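# Slide the folded letter fully into its envelope

## Task

Insert the letter, keeping its existing fold, completely inside the envelope. At the end the letter and the envelope pocket must be free of wrinkles and the envelope must lie flat on the table. Creasing or squeezing the letter flat along any line that was not already folded fails the task, even if only for a moment. Release everything and move the grippers away afterwards. Anything that stays in place only because the robot is holding it does not count.

## Robot and tools

ROBOT. There are two six-joint arms, left_arm and right_arm, each ending in a two-finger parallel gripper with a wrist camera. Bases in the scene frame: left_arm at (+0.011, +0.337, 0) m with quat_wxyz (+0.999, 0, 0, -0.036); right_arm at (+0.016, -0.348, 0) m with quat_wxyz (+0.999, 0, 0, +0.032). Joint ranges in rad, base to hand: waist -2.618 to 3.054, shoulder 0.000 to 3.142, elbow 0.000 to 3.142, wrist pitch -1.571 to 1.571, wrist yaw -1.571 to 1.571, wrist roll -2.094 to 2.094. Elbows stop just before full extension.

FRAME. A single scene frame is shared by both arms. Its origin sits on the table surface midway between the arms; +z is up, +x runs away from the robot over the table, and +y is toward left_arm. The arm names are labels, not image directions. On each gripper the fingers extend along its own +z axis and close along its own y axis. end_effector_position is the point midway between the finger pads, roughly 1 cm short of the fingertips.

execute_actions(actions). actions is a list of up to 15 actions, run in sequence. Each action is a list of up to 15 rows; each row lasts one control step (1/30 s), and if fewer than 15 rows are given the last row repeats until 15 steps (0.5 s) have passed. A row is one flat list for both arms: 16 numbers, left_arm first as x, y, z, qw, qx, qy, qz, opening, then right_arm in the same order. x, y, z are an absolute target position in metres in the scene frame; the quaternion is an absolute target orientation, w first. opening runs from -1 (closed) to +1 (fully open, 0.094 m). Optionally 12 more numbers between 0 and 1 follow: stiffness multipliers on each joint's position gain, left_arm's six then right_arm's six in Joint positions order; they persist until changed. An action is rejected for both arms if any target lies over 0.6 m from that gripper's current position along one of the gripper's own axes. A malformed action, or a first action failing that test against the latest reported state, rejects the whole call and nothing moves. An empty list simply returns the state and images. Each step the target is clipped to within 70 mm and 16 degrees of the measured hand pose; after an action the arm travels at most to its last clipped pose, so far targets need further actions. Inverse kinematics favours position over orientation. To hold orientation, resend one fixed quaternion rather than copying the drifting reported one.

move(target, speed, blocking). target is one row as above (16 numbers, or 28 with stiffness): absolute scene-frame poses plus openings for both arms. Each gripper follows a straight line; both finish together in 0.5 to 10 s, stopping short if 10 s runs out. speed is the path's top speed in m/s, 0.002 to 0.5, default 0.25; rotation is capped at twice that in rad/s, taking the shorter way. Openings are applied at the start. Paths ignore obstacles and the other arm, and the real hand may lag, stray or overshoot the speed, notably near full reach. blocking=false returns after 0.5 s while the arm keeps going; you must then call wait or stop before sending more rows or moves. The result adds a move: line giving the ending (done, off_target, moving, held, fault) and limits: paced means the pose was clipped, held means a safety check blocked steps and the arm may then speed up. Per-gripper distance to target is also reported. If only one arm is named, the other finished at rest.

wait(seconds), 0 to 10: the scene runs with the last commands held; it returns early if a running move finishes. stop(): brakes a running move, needing some distance; fingers keep moving. zoom_image(camera, region): region is [x0, y0, x1, y1] in pixels of that camera's latest image, at most 504 by 504. read_manual(section): licence texts only. finished_scene(scene): ends the given scene for good and reports whether the task succeeded.

CAMERAS. cam_head_left, cam_head_right, cam_high (pinhole, 504x504) and cam_left_wrist, cam_right_wrist (fisheye, 504x504), returned in that order.

RESULTS. The state line lists each gripper's position and quat_wxyz in the scene frame; it can be off somewhat at long reach. Hand target lines show the pose each controller is currently driving toward. grip_measured gives finger opening on the command scale; the final Joint positions value is the opening in metres; each can be off by about 1 mm. A pose unreachable line means the clearance check altered or blocked that arm's command. FAULT lines report arm stops; MOTOR HOT warns from 75 °C, at 90 °C the arm halts for 10 s, at 100 °C it goes limp and drops.

PRACTICAL LIMITS. Friction may leave a hand up to about 31 mm from its command, and tiny steps may not move it. To grasp, command an opening below grip_measured: about 0.03 lower for a firm hold, less for a gentle one; pad force is roughly 50 to 62 N and weaker on sheets under about 2 mm thick. For an arm meant to stay still, resend its last reported full pose and desired opening every call. Avoid arm-to-arm contact, fast impacts, targets set deep past a contact point (they push harder), drops, slips and slams. For this job, never pinch the letter hard enough to crease it, and leave both grippers open and away at the end.

Each tool is called after "Request:" as a command line: name --argument value for each argument, lists and objects as JSON in quotes; but a table of rows of numbers goes row by row, as --pt "numbers of a row", without its own name.

## Session

Request:
execute_actions --actions '[]'

Scene clock: 0.00 s.
left_arm: end_effector_position=(+0.3875, +0.3135, +0.3986) grip_measured=+1.000 end_effector_quat_wxyz=(+0.706, +0.029, +0.707, -0.018) | right_arm: end_effector_position=(+0.3959, -0.3174, +0.4005) grip_measured=+1.000 end_effector_quat_wxyz=(+0.704, -0.033, +0.709, +0.026)
Joint positions: left_arm=[0.011 1.037 1.03  0.005 0.005 0.016 0.094] | right_arm=[ 0.013  1.055  1.051 -0.002 -0.007 -0.009  0.094]
Joint velocities: left_arm=[-0.002 -0.017  0.002  0.007 -0.051  0.022  0.   ] | right_arm=[ 0.022  0.017 -0.027 -0.007 -0.051  0.022  0.   ]
Motor temperatures (°C, as the motors report them): left_arm=[17 21 21 18 19 19] | right_arm=[16 27 20 19 18 18]
Hand target (left_arm): +0.388, +0.313, +0.399; +0.706, +0.029, +0.707, -0.018
Hand target (right_arm): +0.396, -0.317, +0.400; +0.704, -0.033, +0.709, +0.026
Joint stiffness scale: left_arm=[1. 1. 1. 1. 1. 1.] | right_arm=[1. 1. 1. 1. 1. 1.]

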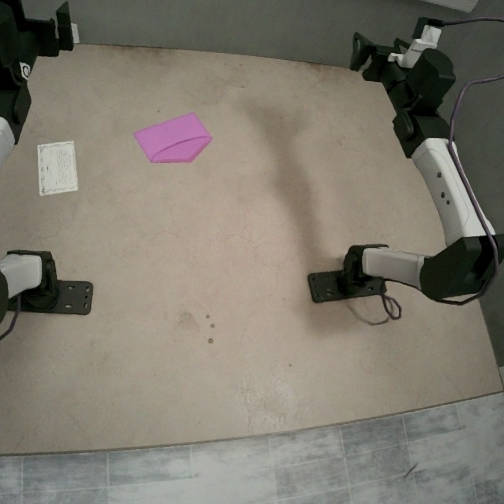

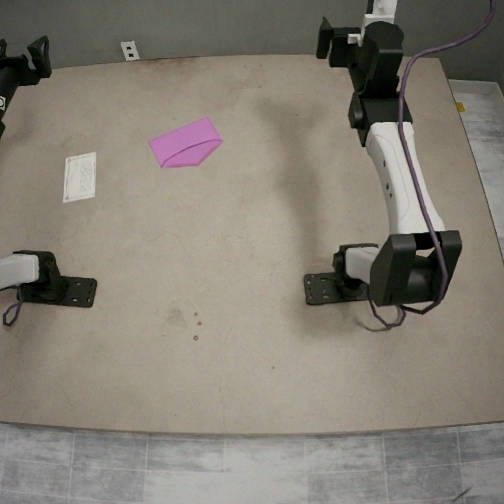

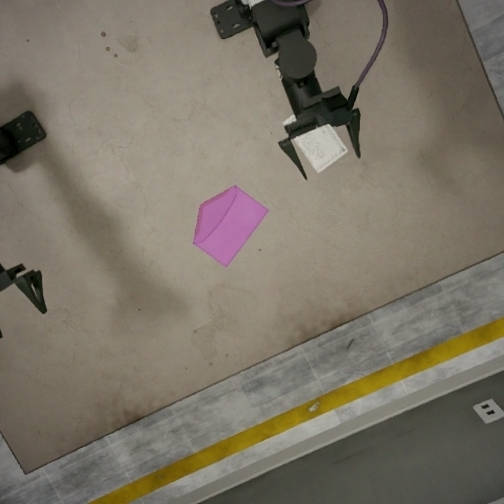

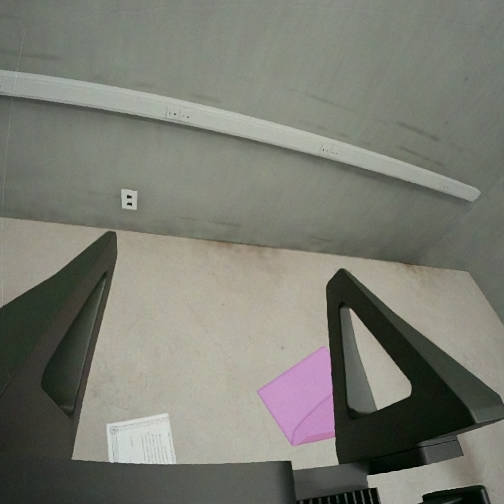

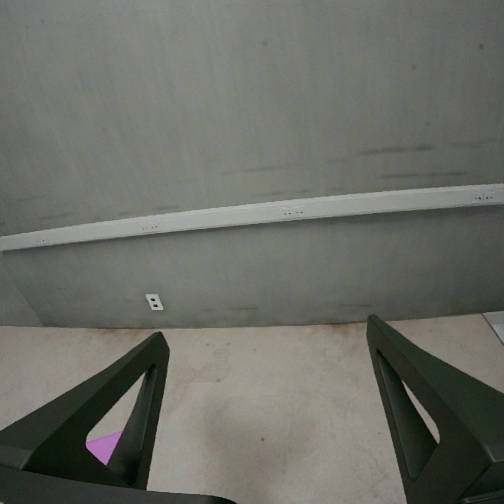

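Request:
execute_actions --actions '[]'

Request:
move --target '[0.40,0.08,0.12,0,-0.216,0.976,0,1,0.25,-0.33,0.15,0.271,-0.653,0.653,0.271,1]' --speed 0.4

Scene clock: 36.63 s.
left_arm: end_effector_position=(+0.3875, +0.3135, +0.3986) grip_measured=+1.000 end_effector_quat_wxyz=(+0.706, +0.029, +0.707, -0.018) | right_arm: end_effector_position=(+0.3959, -0.3174, +0.4005) grip_measured=+1.000 end_effector_quat_wxyz=(+0.704, -0.033, +0.709, +0.026)
Joint positions: left_arm=[0.011 1.037 1.03  0.005 0.005 0.016 0.094] | right_arm=[ 0.013  1.055  1.051 -0.002 -0.007 -0.009  0.094]
Joint velocities: left_arm=[ 0.002 -0.002  0.007 -0.022  0.066  0.007  0.   ] | right_arm=[-0.012 -0.002 -0.022  0.051  0.022  0.066  0.   ]
Motor temperatures (°C, as the motors report them): left_arm=[17 21 24 23 19 19] | right_arm=[16 26 25 27 18 18]
Hand target (left_arm): +0.388, +0.313, +0.399; +0.706, +0.029, +0.707, -0.018
Hand target (right_arm): +0.396, -0.317, +0.400; +0.704, -0.033, +0.709, +0.026
Joint stiffness scale: left_arm=[1. 1. 1. 1. 1. 1.] | right_arm=[1. 1. 1. 1. 1. 1.]

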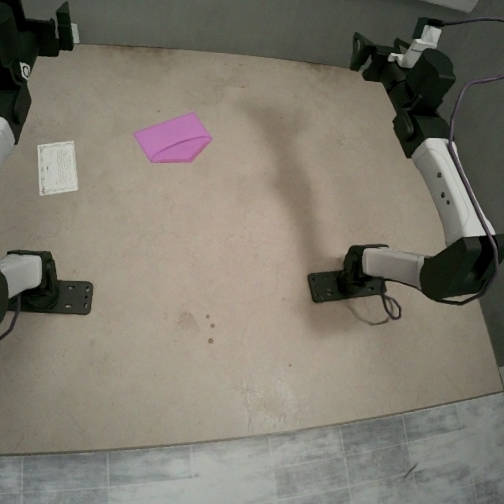

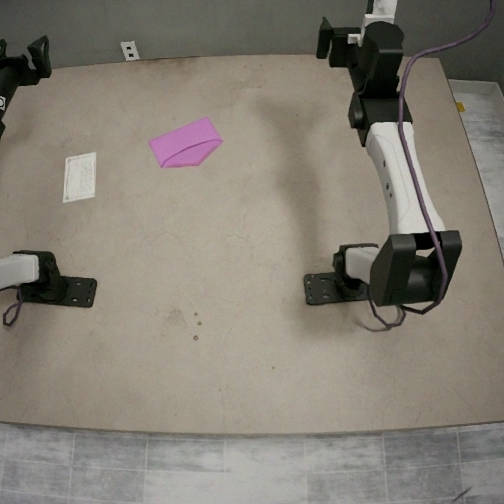

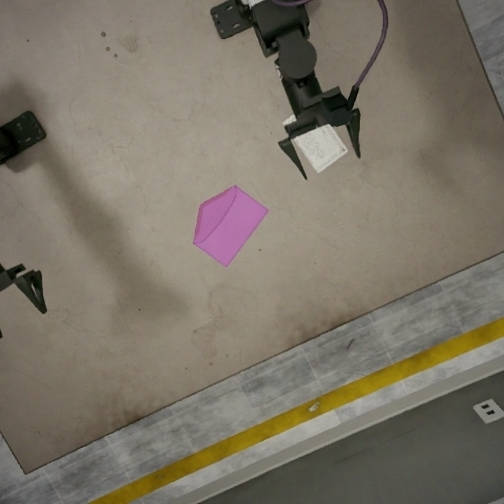

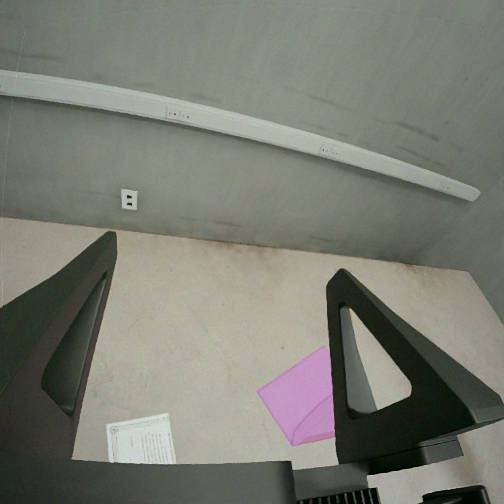

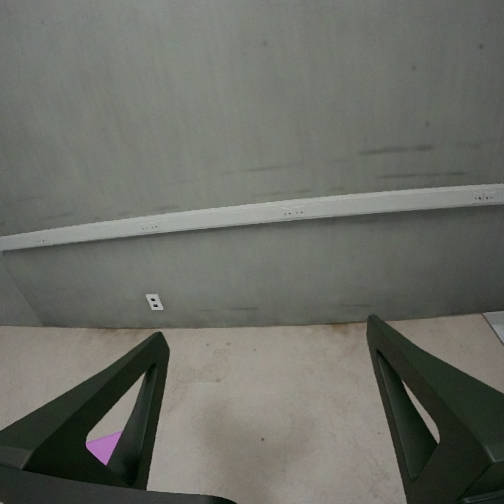

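Scene clock: 39.40 s.
left_arm: end_effector_position=(+0.4031, +0.0887, +0.1133) grip_measured=+1.000 end_effector_quat_wxyz=(+0.010, -0.212, +0.977, -0.013) | right_arm: end_effector_position=(+0.2465, -0.3323, +0.1496) grip_measured=+1.000 end_effector_quat_wxyz=(+0.275, -0.637, +0.670, +0.265)
Joint positions: left_arm=[-0.492  2.386  2.405 -1.556  0.004 -0.991  0.094] | right_arm=[-0.503  1.591  1.204 -1.549 -0.71  -2.095  0.094]
Joint velocities: left_arm=[-0.012 -0.012 -0.012 -0.007 -0.037 -0.051  0.   ] | right_arm=[-0.002 -0.022  0.002 -0.037  0.095  0.007  0.   ]
Motor temperatures (°C, as the motors report them): left_arm=[17 22 25 23 19 19] | right_arm=[16 26 25 27 18 18]
Hand target (left_arm): +0.402, +0.082, +0.123; +0.015, -0.211, +0.977, -0.027
Hand target (right_arm): +0.250, -0.332, +0.152; -0.272, +0.644, -0.665, -0.264
Off the commanded pose (left_arm): 0.011 m, 2 deg.
Off the commanded pose (right_arm): 0.004 m, 3 deg.
Joint stiffness scale: left_arm=[1. 1. 1. 1. 1. 1.] | right_arm=[1. 1. 1. 1. 1. 1.]
joint sent to its limit (left arm) — the command would take joint 4 (wrist pitch) past its lower limit, so that joint was sent only as far as its limit.
joint sent to its limit (right arm) — the command would take joint 6 (wrist roll) past its lower limit, so that joint was sent only as far as its limit.
move: off_target (left_arm, right_arm); limits=paced

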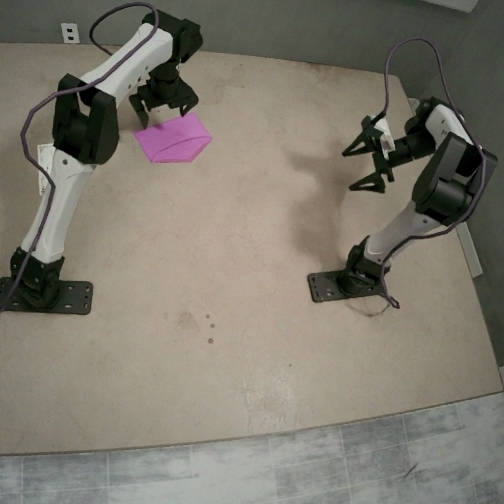

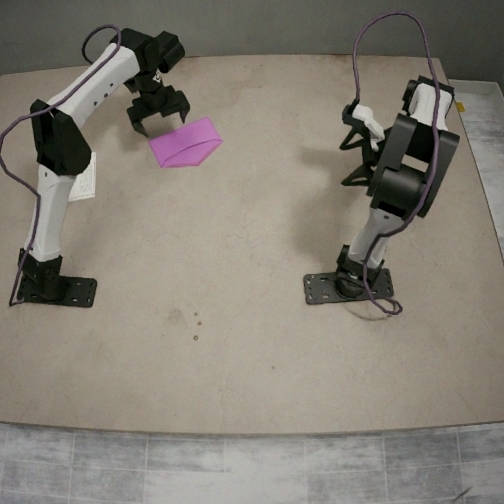

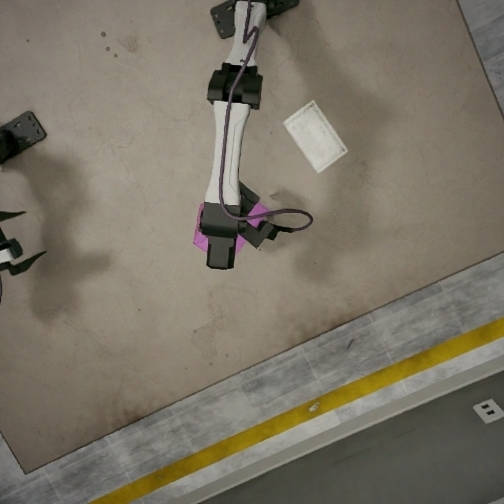

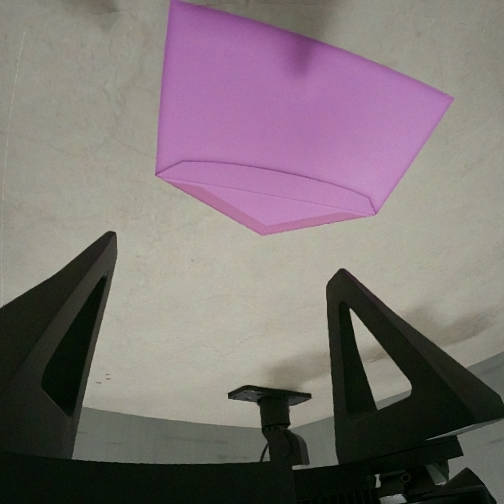

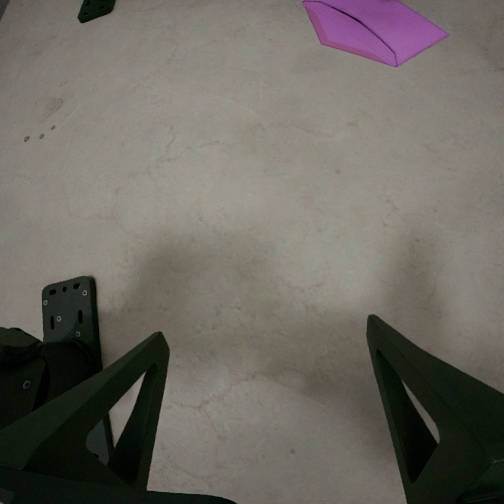

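Request:
move --target '[0.425,0.065,0.03,0,-0.216,0.976,0,1,0.25,-0.3,0.1,0.271,-0.653,0.653,0.271,1]'

Request:
zoom_image --camera "cam_high" --region '[260,80,370,190]'

Scene clock: 44.07 s.
left_arm: end_effector_position=(+0.4204, +0.0739, +0.0212) grip_measured=+1.000 end_effector_quat_wxyz=(-0.016, -0.218, +0.976, +0.012) | right_arm: end_effector_position=(+0.2531, -0.3045, +0.1066) grip_measured=+1.000 end_effector_quat_wxyz=(-0.274, +0.658, -0.652, -0.258)
Joint positions: left_arm=[-0.498  2.589  2.407 -1.429  0.005 -1.01   0.094] | right_arm=[-0.379  1.591  1.043 -1.294 -0.732 -2.     0.094]
Joint velocities: left_arm=[ 0.022  0.007  0.002 -0.051  0.007 -0.037  0.   ] | right_arm=[-0.012  0.002 -0.012  0.037 -0.066  0.007  0.   ]
Motor temperatures (°C, as the motors report them): left_arm=[17 24 25 22 19 19] | right_arm=[16 27 26 25 18 18]
Hand target (left_arm): +0.425, +0.065, +0.030; -0.000, -0.216, +0.976, -0.000
Hand target (right_arm): +0.249, -0.300, +0.100; -0.270, +0.653, -0.653, -0.272
Off the commanded pose (left_arm): 0.013 m, 2 deg.
Off the commanded pose (right_arm): 0.009 m, 2 deg.
Joint stiffness scale: left_arm=[1. 1. 1. 1. 1. 1.] | right_arm=[1. 1. 1. 1. 1. 1.]
move: off_target (left_arm)

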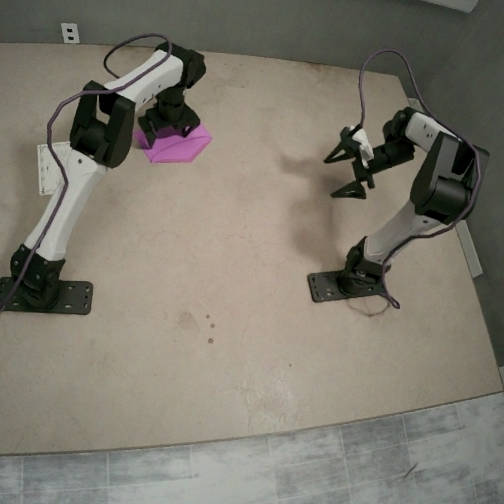

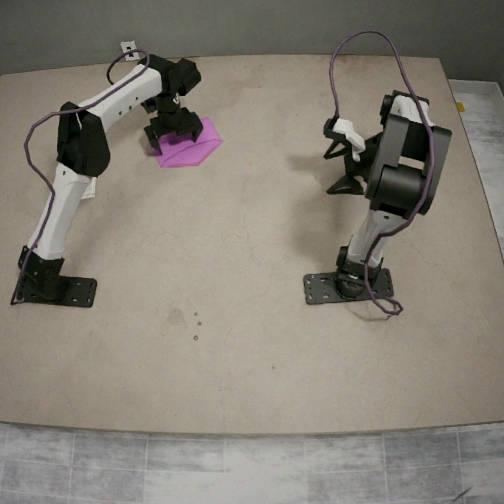

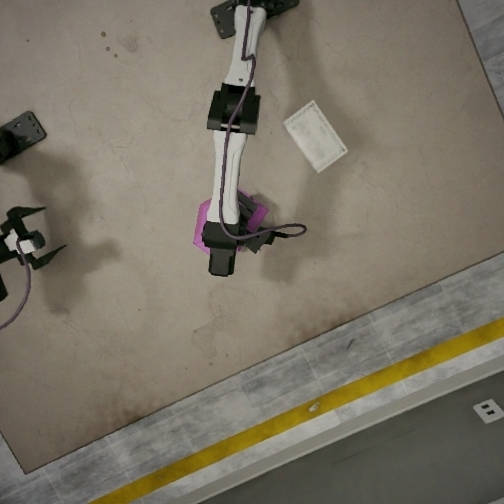

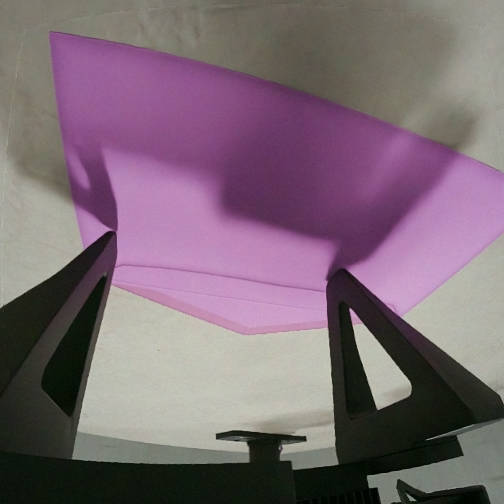

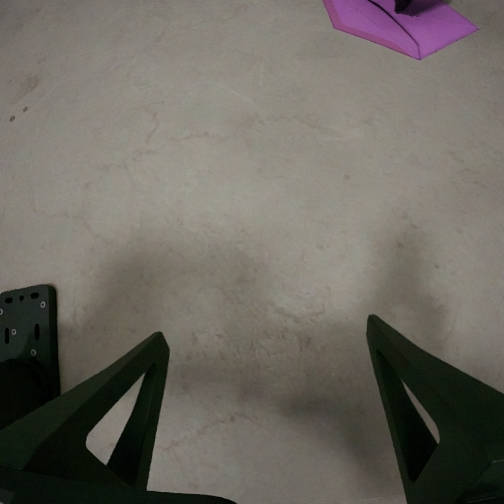

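Region (260, 80, 370, 190) of cam_high's 504x504 image, scaled by 4.582, with more detail than that image has.

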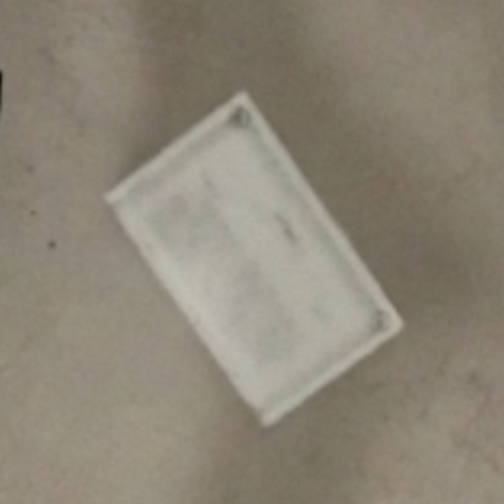

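Request:
execute_actions --actions '[[[0.422,0.065,0.008,0,-0.216,0.976,0,1,0.25,-0.3,0.1,0.271,-0.653,0.653,0.271,1]],[[0.42,0.065,-0.006,0,-0.216,0.976,0,1,0.25,-0.3,0.1,0.271,-0.653,0.653,0.271,1]],[[0.41,0.06,-0.006,0,-0.15,0.989,0,1,0.25,-0.3,0.1,0.271,-0.653,0.653,0.271,1]],[[0.40,0.055,-0.006,0,-0.07,0.998,0,1,0.25,-0.3,0.1,0.271,-0.653,0.653,0.271,1]],[[0.388,0.05,-0.006,0,0.01,1,0,1,0.25,-0.3,0.1,0.271,-0.653,0.653,0.271,1]],[[0.376,0.044,-0.006,0,0.09,0.996,0,1,0.25,-0.3,0.1,0.271,-0.653,0.653,0.271,1]],[[0.364,0.038,-0.006,0,0.17,0.985,0,1,0.25,-0.3,0.1,0.271,-0.653,0.653,0.271,1]]]'

Scene clock: 53.93 s.
left_arm: end_effector_position=(+0.3822, +0.0364, +0.0127) grip_measured=+1.000 end_effector_quat_wxyz=(+0.030, +0.152, +0.988, -0.008) | right_arm: end_effector_position=(+0.2537, -0.3046, +0.1065) grip_measured=+1.000 end_effector_quat_wxyz=(-0.275, +0.658, -0.652, -0.257)
Joint positions: left_arm=[-0.616  2.391  2.01  -1.13  -0.017 -0.381  0.094] | right_arm=[-0.379  1.591  1.043 -1.291 -0.732 -1.999  0.094]
Joint velocities: left_arm=[-0.002 -0.017 -0.002  0.007 -0.007 -0.007  0.   ] | right_arm=[-0.017  0.002 -0.012  0.022  0.022 -0.037  0.   ]
Motor temperatures (°C, as the motors report them): left_arm=[17 28 25 20 19 19] | right_arm=[16 27 25 23 18 18]
Hand target (left_arm): +0.364, +0.038, -0.005; -0.000, +0.170, +0.985, -0.000
Hand target (right_arm): +0.250, -0.300, +0.100; -0.271, +0.653, -0.653, -0.271
Off the commanded pose (left_arm): 0.026 m, 4 deg.
Off the commanded pose (right_arm): 0.009 m, 2 deg.
Joint stiffness scale: left_arm=[1. 1. 1. 1. 1. 1.] | right_arm=[1. 1. 1. 1. 1. 1.]

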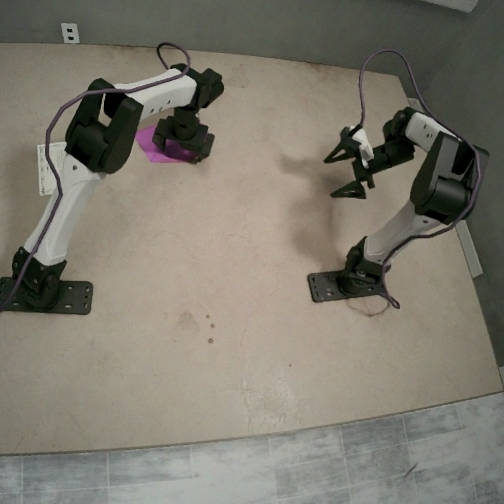

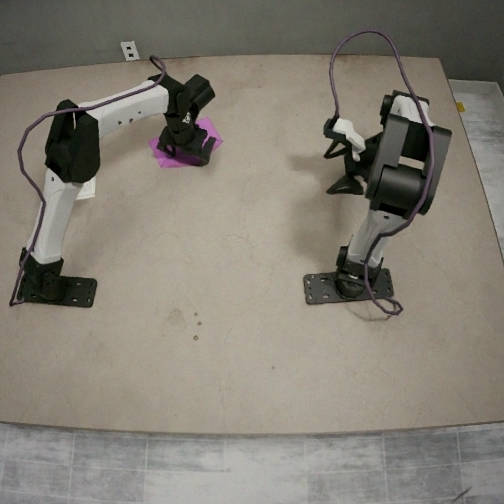

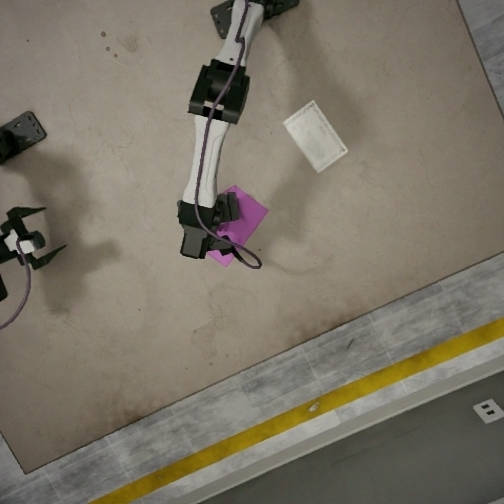

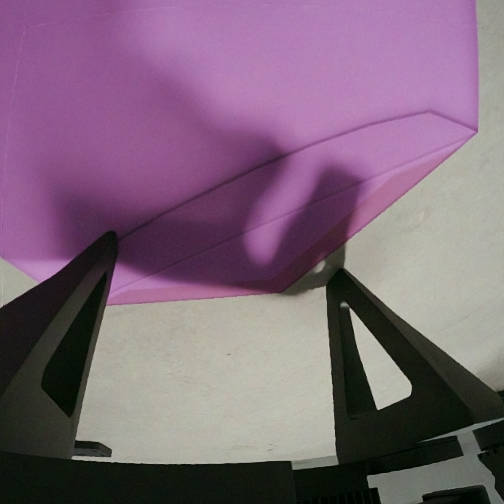

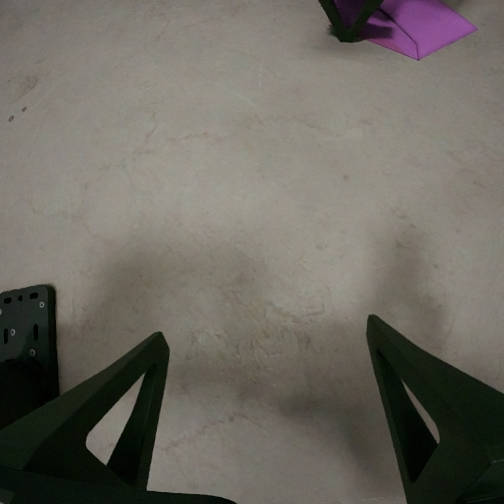

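Request:
execute_actions --actions '[[[0.382,0.036,0.045,0,0.1,0.995,0,1,0.25,-0.3,0.1,0.271,-0.653,0.653,0.271,1]],[[0.41,0.055,0.05,0,-0.1,0.995,0,1,0.25,-0.3,0.1,0.271,-0.653,0.653,0.271,1]],[[0.43,0.065,0.04,0,-0.216,0.976,0,1,0.25,-0.3,0.1,0.271,-0.653,0.653,0.271,1]],[[0.43,0.065,0.01,0,-0.216,0.976,0,1,0.25,-0.3,0.1,0.271,-0.653,0.653,0.271,1]],[[0.425,0.068,-0.015,0,-0.216,0.976,0,1,0.25,-0.3,0.1,0.271,-0.653,0.653,0.271,1]],[[0.42,0.068,-0.02,0,-0.16,0.987,0,1,0.25,-0.3,0.1,0.271,-0.653,0.653,0.271,1]],[[0.416,0.068,-0.02,0,-0.1,0.995,0,1,0.25,-0.3,0.1,0.271,-0.653,0.653,0.271,1]],[[0.412,0.068,-0.02,0,-0.04,0.999,0,1,0.25,-0.3,0.1,0.271,-0.653,0.653,0.271,1]]]'

Scene clock: 68.67 s.
left_arm: end_effector_position=(+0.4158, +0.0621, +0.0133) grip_measured=+1.000 end_effector_quat_wxyz=(+0.015, -0.049, +0.999, -0.016) | right_arm: end_effector_position=(+0.2537, -0.3046, +0.1065) grip_measured=+1.000 end_effector_quat_wxyz=(-0.275, +0.658, -0.652, -0.257)
Joint positions: left_arm=[-0.523  2.472  2.159 -1.215  0.007 -0.694  0.094] | right_arm=[-0.379  1.591  1.043 -1.291 -0.732 -1.999  0.094]
Joint velocities: left_arm=[ 0.002 -0.007 -0.002  0.037 -0.022  0.007  0.   ] | right_arm=[ 0.002 -0.017 -0.012 -0.066 -0.051 -0.022  0.   ]
Motor temperatures (°C, as the motors report them): left_arm=[17 31 24 20 19 19] | right_arm=[16 28 24 21 18 18]
Hand target (left_arm): +0.410, +0.069, -0.019; -0.002, -0.040, +0.999, +0.001
Hand target (right_arm): +0.250, -0.300, +0.100; -0.271, +0.653, -0.653, -0.271
Off the commanded pose (left_arm): 0.034 m, 3 deg.
Off the commanded pose (right_arm): 0.009 m, 2 deg.
Joint stiffness scale: left_arm=[1. 1. 1. 1. 1. 1.] | right_arm=[1. 1. 1. 1. 1. 1.]

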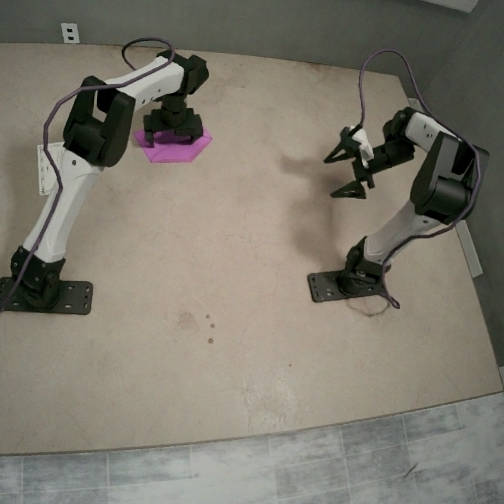

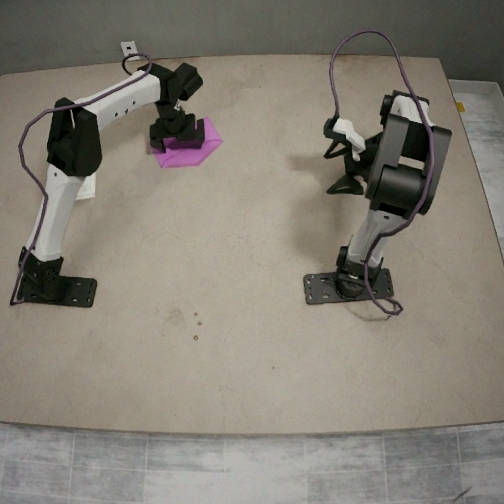

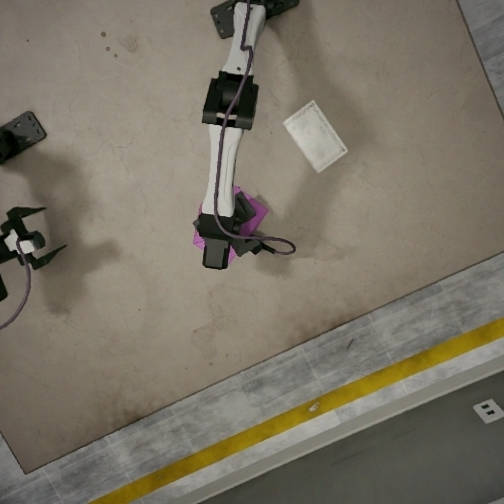

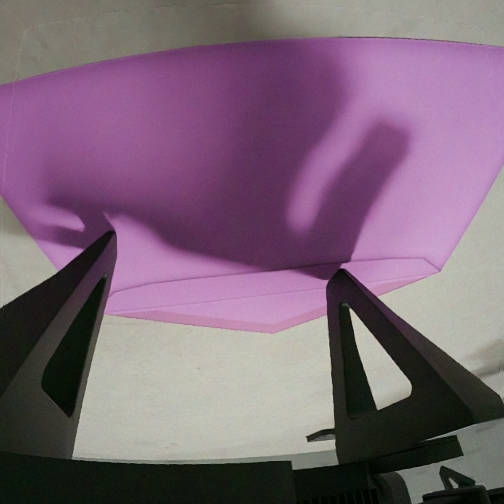

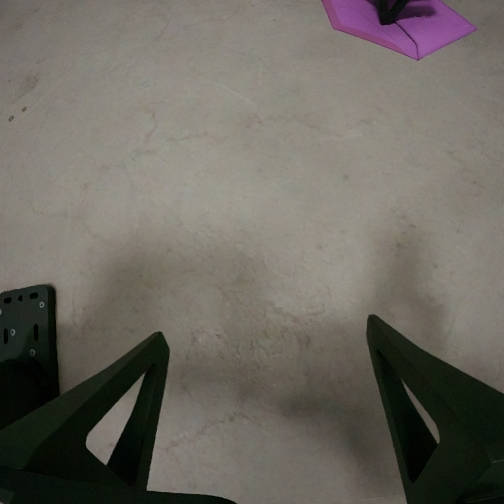

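Request:
execute_actions --actions '[[[0.416,0.062,0.045,0,0,1,0,1,0.25,-0.3,0.1,0.271,-0.653,0.653,0.271,1]],[[0.46,0.055,0.06,0.1,0.12,0.987,-0.03,-1,0.25,-0.3,0.1,0.271,-0.653,0.653,0.271,1]],[[0.515,0.045,0.05,0.209,0.253,0.943,-0.056,-1,0.25,-0.3,0.1,0.271,-0.653,0.653,0.271,1]],[[0.52,0.045,0.025,0.209,0.253,0.943,-0.056,-1,0.25,-0.3,0.1,0.271,-0.653,0.653,0.271,1]],[[0.52,0.045,0.005,0.209,0.253,0.943,-0.056,-1,0.25,-0.3,0.1,0.271,-0.653,0.653,0.271,1]]]'

Scene clock: 82.27 s.
left_arm: end_effector_position=(+0.5225, +0.0391, +0.0182) grip_measured=-0.991 end_effector_quat_wxyz=(+0.221, +0.252, +0.940, -0.055) | right_arm: end_effector_position=(+0.2537, -0.3046, +0.1065) grip_measured=+1.000 end_effector_quat_wxyz=(-0.275, +0.658, -0.652, -0.257)
Joint positions: left_arm=[-0.459  2.506  2.141 -0.745 -0.011 -0.004  0.   ] | right_arm=[-0.379  1.591  1.043 -1.291 -0.732 -1.999  0.094]
Joint velocities: left_arm=[ 0.002  0.007 -0.007  0.051  0.051 -0.11  -0.   ] | right_arm=[-0.012  0.012  0.002 -0.007  0.022 -0.081  0.   ]
Motor temperatures (°C, as the motors report them): left_arm=[17 33 24 20 19 19] | right_arm=[16 28 23 21 18 18]
Hand target (left_arm): +0.520, +0.045, +0.005; +0.209, +0.253, +0.943, -0.056
Hand target (right_arm): +0.250, -0.300, +0.100; -0.271, +0.653, -0.653, -0.271
Off the commanded pose (left_arm): 0.015 m, 1 deg.
Off the commanded pose (right_arm): 0.009 m, 2 deg.
Joint stiffness scale: left_arm=[1. 1. 1. 1. 1. 1.] | right_arm=[1. 1. 1. 1. 1. 1.]

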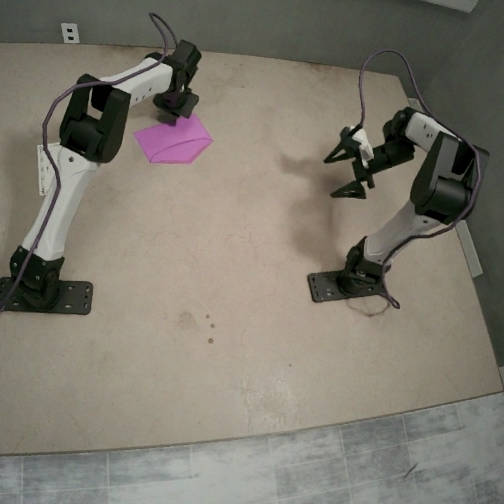

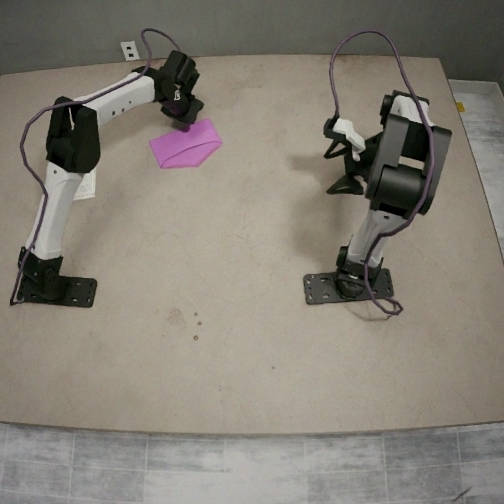

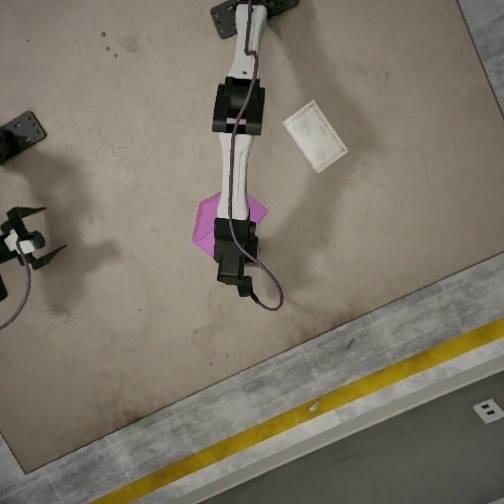

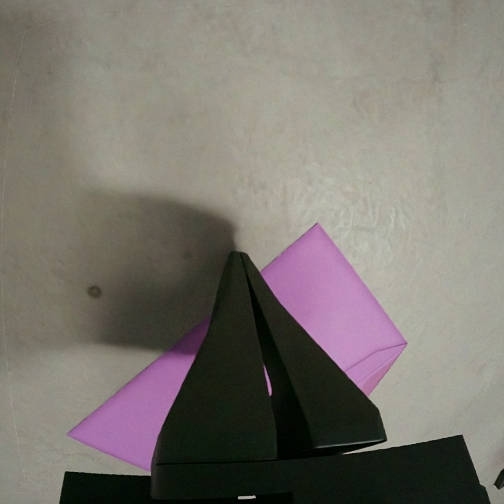

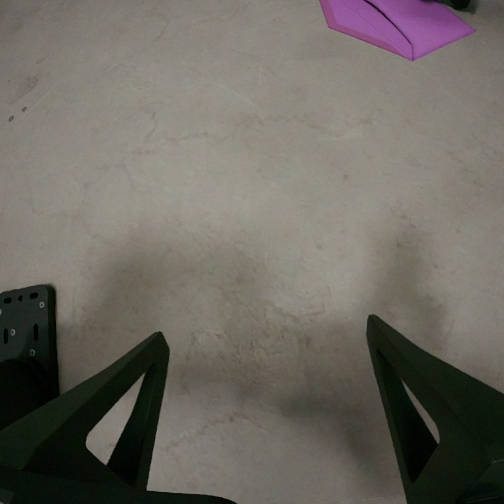

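Request:
execute_actions --actions '[[[0.515,0.04,-0.01,0.209,0.253,0.943,-0.056,-1,0.25,-0.3,0.1,0.271,-0.653,0.653,0.271,1]],[[0.505,0.034,-0.012,0.209,0.253,0.943,-0.056,-1,0.25,-0.3,0.1,0.271,-0.653,0.653,0.271,1]],[[0.495,0.028,-0.012,0.209,0.253,0.943,-0.056,-1,0.25,-0.3,0.1,0.271,-0.653,0.653,0.271,1]],[[0.485,0.022,-0.012,0.209,0.253,0.943,-0.056,-1,0.25,-0.3,0.1,0.271,-0.653,0.653,0.271,1]],[[0.475,0.016,-0.012,0.209,0.253,0.943,-0.056,-1,0.25,-0.3,0.1,0.271,-0.653,0.653,0.271,1]],[[0.465,0.01,-0.012,0.209,0.253,0.943,-0.056,-1,0.25,-0.3,0.1,0.271,-0.653,0.653,0.271,1]]]'

Scene clock: 91.47 s.
left_arm: end_effector_position=(+0.4912, +0.0046, +0.0161) grip_measured=-0.991 end_effector_quat_wxyz=(+0.257, +0.244, +0.933, -0.066) | right_arm: end_effector_position=(+0.2537, -0.3046, +0.1065) grip_measured=+1.000 end_effector_quat_wxyz=(-0.275, +0.658, -0.652, -0.257)
Joint positions: left_arm=[-0.552  2.402  1.906 -0.541 -0.059 -0.096  0.   ] | right_arm=[-0.379  1.591  1.043 -1.291 -0.732 -1.999  0.094]
Joint velocities: left_arm=[ 0.002  0.007 -0.002 -0.007 -0.037 -0.095  0.001] | right_arm=[-0.007  0.012 -0.007 -0.051  0.007  0.022  0.   ]
Motor temperatures (°C, as the motors report them): left_arm=[17 35 23 20 19 19] | right_arm=[16 28 23 20 18 18]
Hand target (left_arm): +0.466, +0.010, -0.011; +0.209, +0.253, +0.943, -0.056
Hand target (right_arm): +0.250, -0.300, +0.100; -0.271, +0.653, -0.653, -0.271
Off the commanded pose (left_arm): 0.039 m, 6 deg.
Off the commanded pose (right_arm): 0.009 m, 2 deg.
Joint stiffness scale: left_arm=[1. 1. 1. 1. 1. 1.] | right_arm=[1. 1. 1. 1. 1. 1.]

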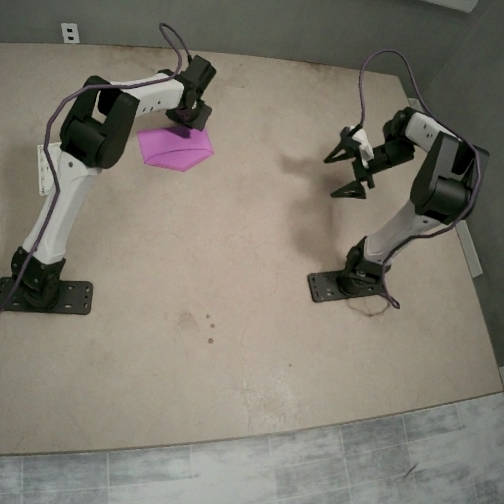

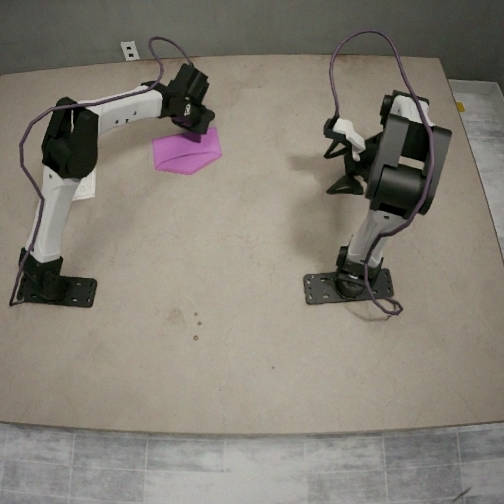

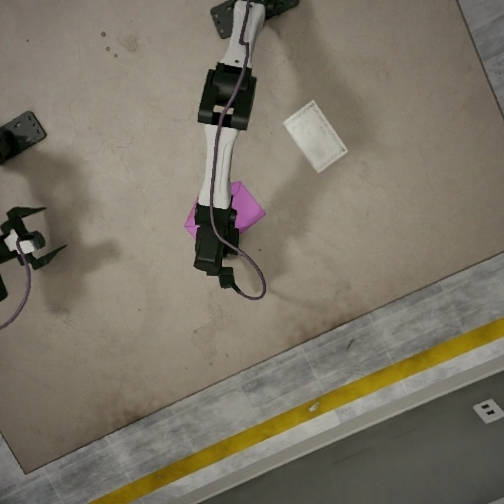

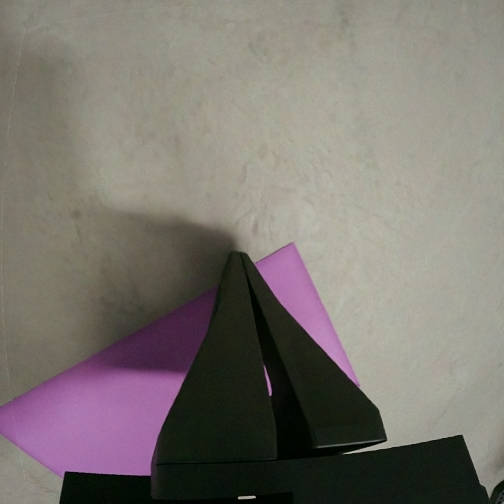

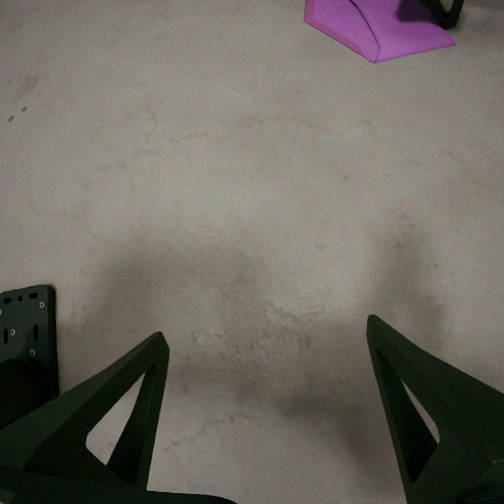

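Edge pushing works.

Request:
execute_actions --actions '[[[0.453,0.01,-0.01,0.209,0.253,0.943,-0.056,-1,0.25,-0.3,0.1,0.271,-0.653,0.653,0.271,1]],[[0.44,0.008,-0.01,0.2,0.253,0.945,-0.056,-1,0.25,-0.3,0.1,0.271,-0.653,0.653,0.271,1]],[[0.427,0.006,-0.01,0.19,0.253,0.947,-0.056,-1,0.25,-0.3,0.1,0.271,-0.653,0.653,0.271,1]],[[0.414,0.005,-0.01,0.18,0.253,0.949,-0.056,-1,0.25,-0.3,0.1,0.271,-0.653,0.653,0.271,1]],[[0.40,0.005,-0.01,0.17,0.253,0.951,-0.056,-1,0.25,-0.3,0.1,0.271,-0.653,0.653,0.271,1]],[[0.387,0.006,-0.01,0.16,0.253,0.952,-0.056,-1,0.25,-0.3,0.1,0.271,-0.653,0.653,0.271,1]],[[0.374,0.008,-0.01,0.15,0.253,0.954,-0.056,-1,0.25,-0.3,0.1,0.271,-0.653,0.653,0.271,1]]]'

Scene clock: 104.97 s.
left_arm: end_effector_position=(+0.4042, -0.0040, +0.0147) grip_measured=-0.991 end_effector_quat_wxyz=(+0.205, +0.243, +0.945, -0.071) | right_arm: end_effector_position=(+0.2537, -0.3046, +0.1065) grip_measured=+1.000 end_effector_quat_wxyz=(-0.275, +0.658, -0.652, -0.257)
Joint positions: left_arm=[-0.664  2.222  1.635 -0.551 -0.064 -0.219  0.   ] | right_arm=[-0.379  1.591  1.043 -1.291 -0.732 -1.999  0.094]
Joint velocities: left_arm=[-0.012 -0.012 -0.007  0.037  0.037 -0.007  0.   ] | right_arm=[ 0.007 -0.017 -0.002 -0.007 -0.051  0.007  0.   ]
Motor temperatures (°C, as the motors report them): left_arm=[17 37 23 20 19 19] | right_arm=[16 28 23 20 18 18]
Hand target (left_arm): +0.375, +0.008, -0.009; +0.150, +0.252, +0.954, -0.057
Hand target (right_arm): +0.250, -0.300, +0.100; -0.271, +0.653, -0.653, -0.271
Off the commanded pose (left_arm): 0.041 m, 7 deg.
Off the commanded pose (right_arm): 0.009 m, 2 deg.
Joint stiffness scale: left_arm=[1. 1. 1. 1. 1. 1.] | right_arm=[1. 1. 1. 1. 1. 1.]

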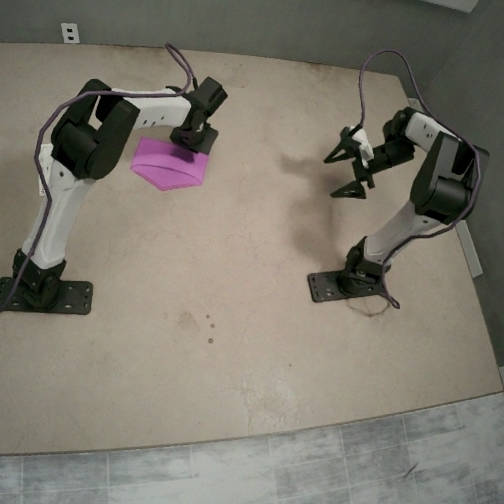

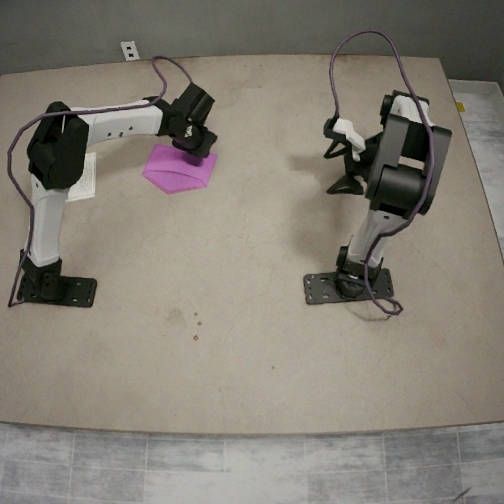

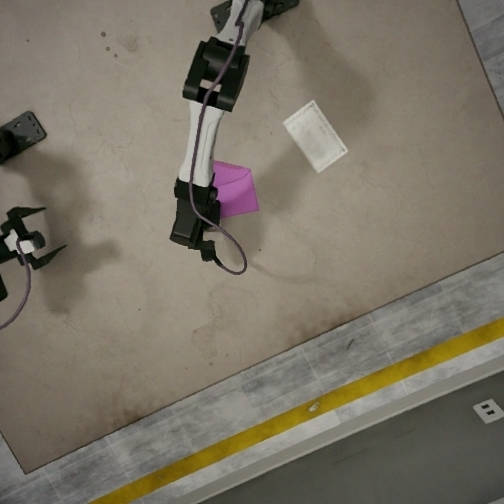

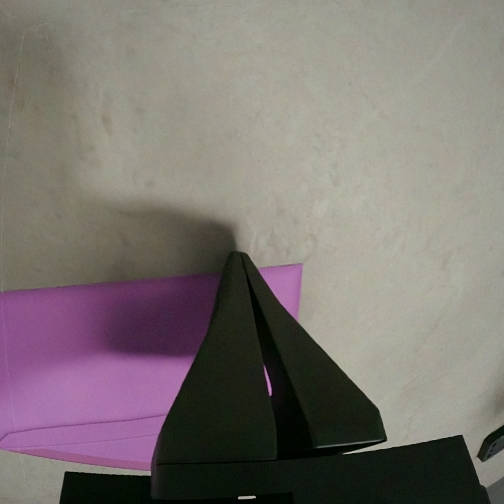

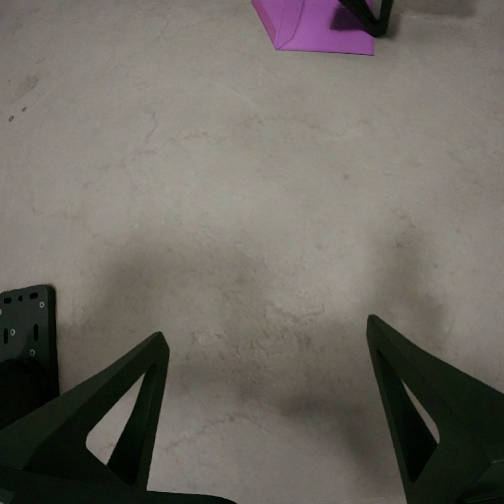

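Request:
execute_actions --actions '[[[0.41,-0.004,0.025,0.2,0.25,0.945,-0.07,-1,0.25,-0.3,0.1,0.271,-0.653,0.653,0.271,1]],[[0.41,0.01,0.06,0.2,0.3,0.93,-0.07,-1,0.25,-0.3,0.1,0.271,-0.653,0.653,0.271,1]],[[0.41,0.1,0.06,0.12,0.5,0.854,-0.08,-1,0.25,-0.3,0.1,0.271,-0.653,0.653,0.271,1]],[[0.40,0.185,0.045,0.09,0.7,0.7,-0.09,-1,0.25,-0.3,0.1,0.271,-0.653,0.653,0.271,1]],[[0.40,0.185,0.02,0.09,0.7,0.7,-0.09,-1,0.25,-0.3,0.1,0.271,-0.653,0.653,0.271,1]],[[0.40,0.185,0,0.09,0.7,0.7,-0.09,-1,0.25,-0.3,0.1,0.271,-0.653,0.653,0.271,1]],[[0.40,0.165,-0.004,0.09,0.7,0.7,-0.09,-1,0.25,-0.3,0.1,0.271,-0.653,0.653,0.271,1]]]'

Scene clock: 117.80 s.
left_arm: end_effector_position=(+0.4051, +0.1691, +0.0131) grip_measured=-0.991 end_effector_quat_wxyz=(+0.104, +0.701, +0.700, -0.080) | right_arm: end_effector_position=(+0.2537, -0.3046, +0.1065) grip_measured=+1.000 end_effector_quat_wxyz=(-0.275, +0.658, -0.652, -0.257)
Joint positions: left_arm=[-0.237  2.134  1.553 -0.876  0.238  1.25   0.   ] | right_arm=[-0.379  1.591  1.043 -1.291 -0.732 -1.999  0.094]
Joint velocities: left_arm=[ 0.002 -0.007  0.012 -0.037  0.007  0.081 -0.   ] | right_arm=[ 0.002 -0.007  0.002 -0.051 -0.022 -0.051  0.   ]
Motor temperatures (°C, as the motors report them): left_arm=[17 37 23 20 19 19] | right_arm=[16 29 23 20 18 18]
Hand target (left_arm): +0.400, +0.166, -0.003; +0.090, +0.701, +0.702, -0.090
Hand target (right_arm): +0.250, -0.300, +0.100; -0.271, +0.653, -0.653, -0.271
Off the commanded pose (left_arm): 0.018 m, 2 deg.
Off the commanded pose (right_arm): 0.009 m, 2 deg.
Joint stiffness scale: left_arm=[1. 1. 1. 1. 1. 1.] | right_arm=[1. 1. 1. 1. 1. 1.]

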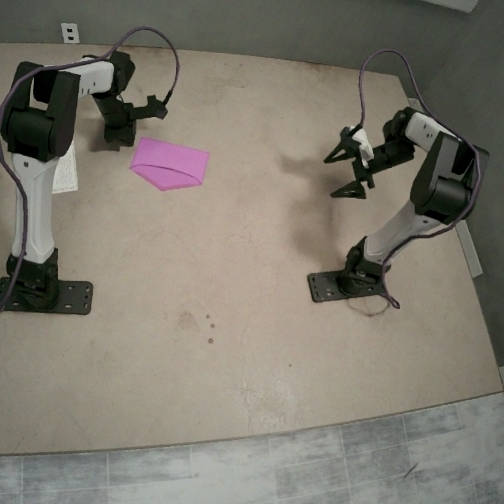

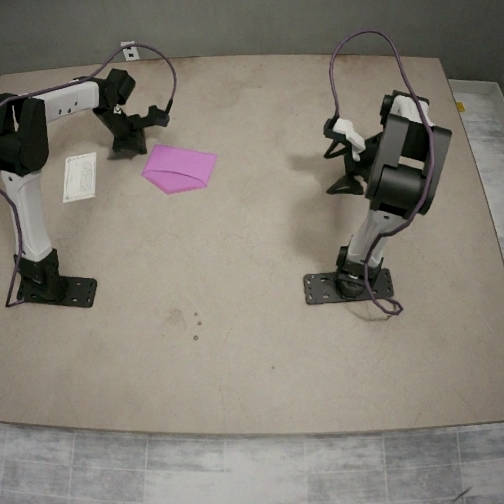

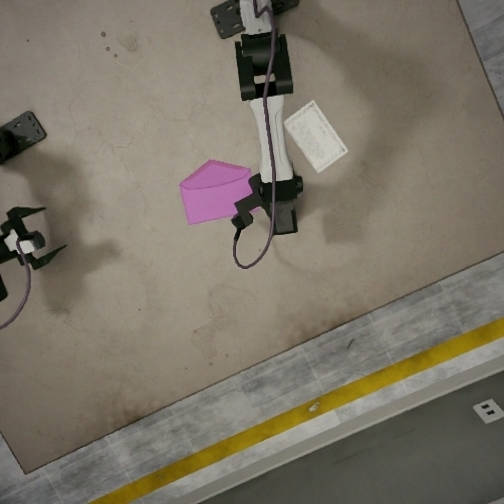

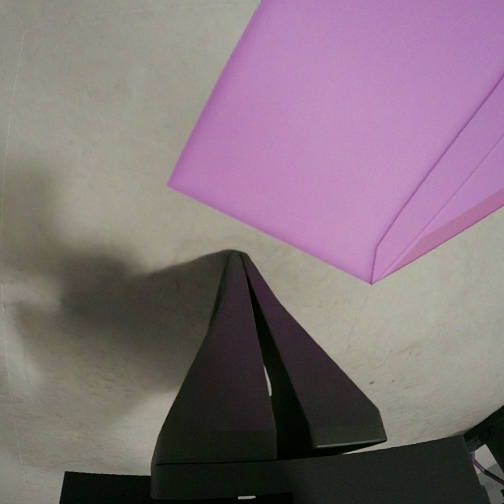

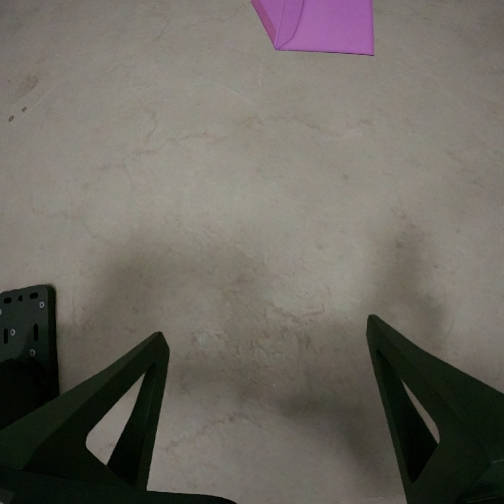

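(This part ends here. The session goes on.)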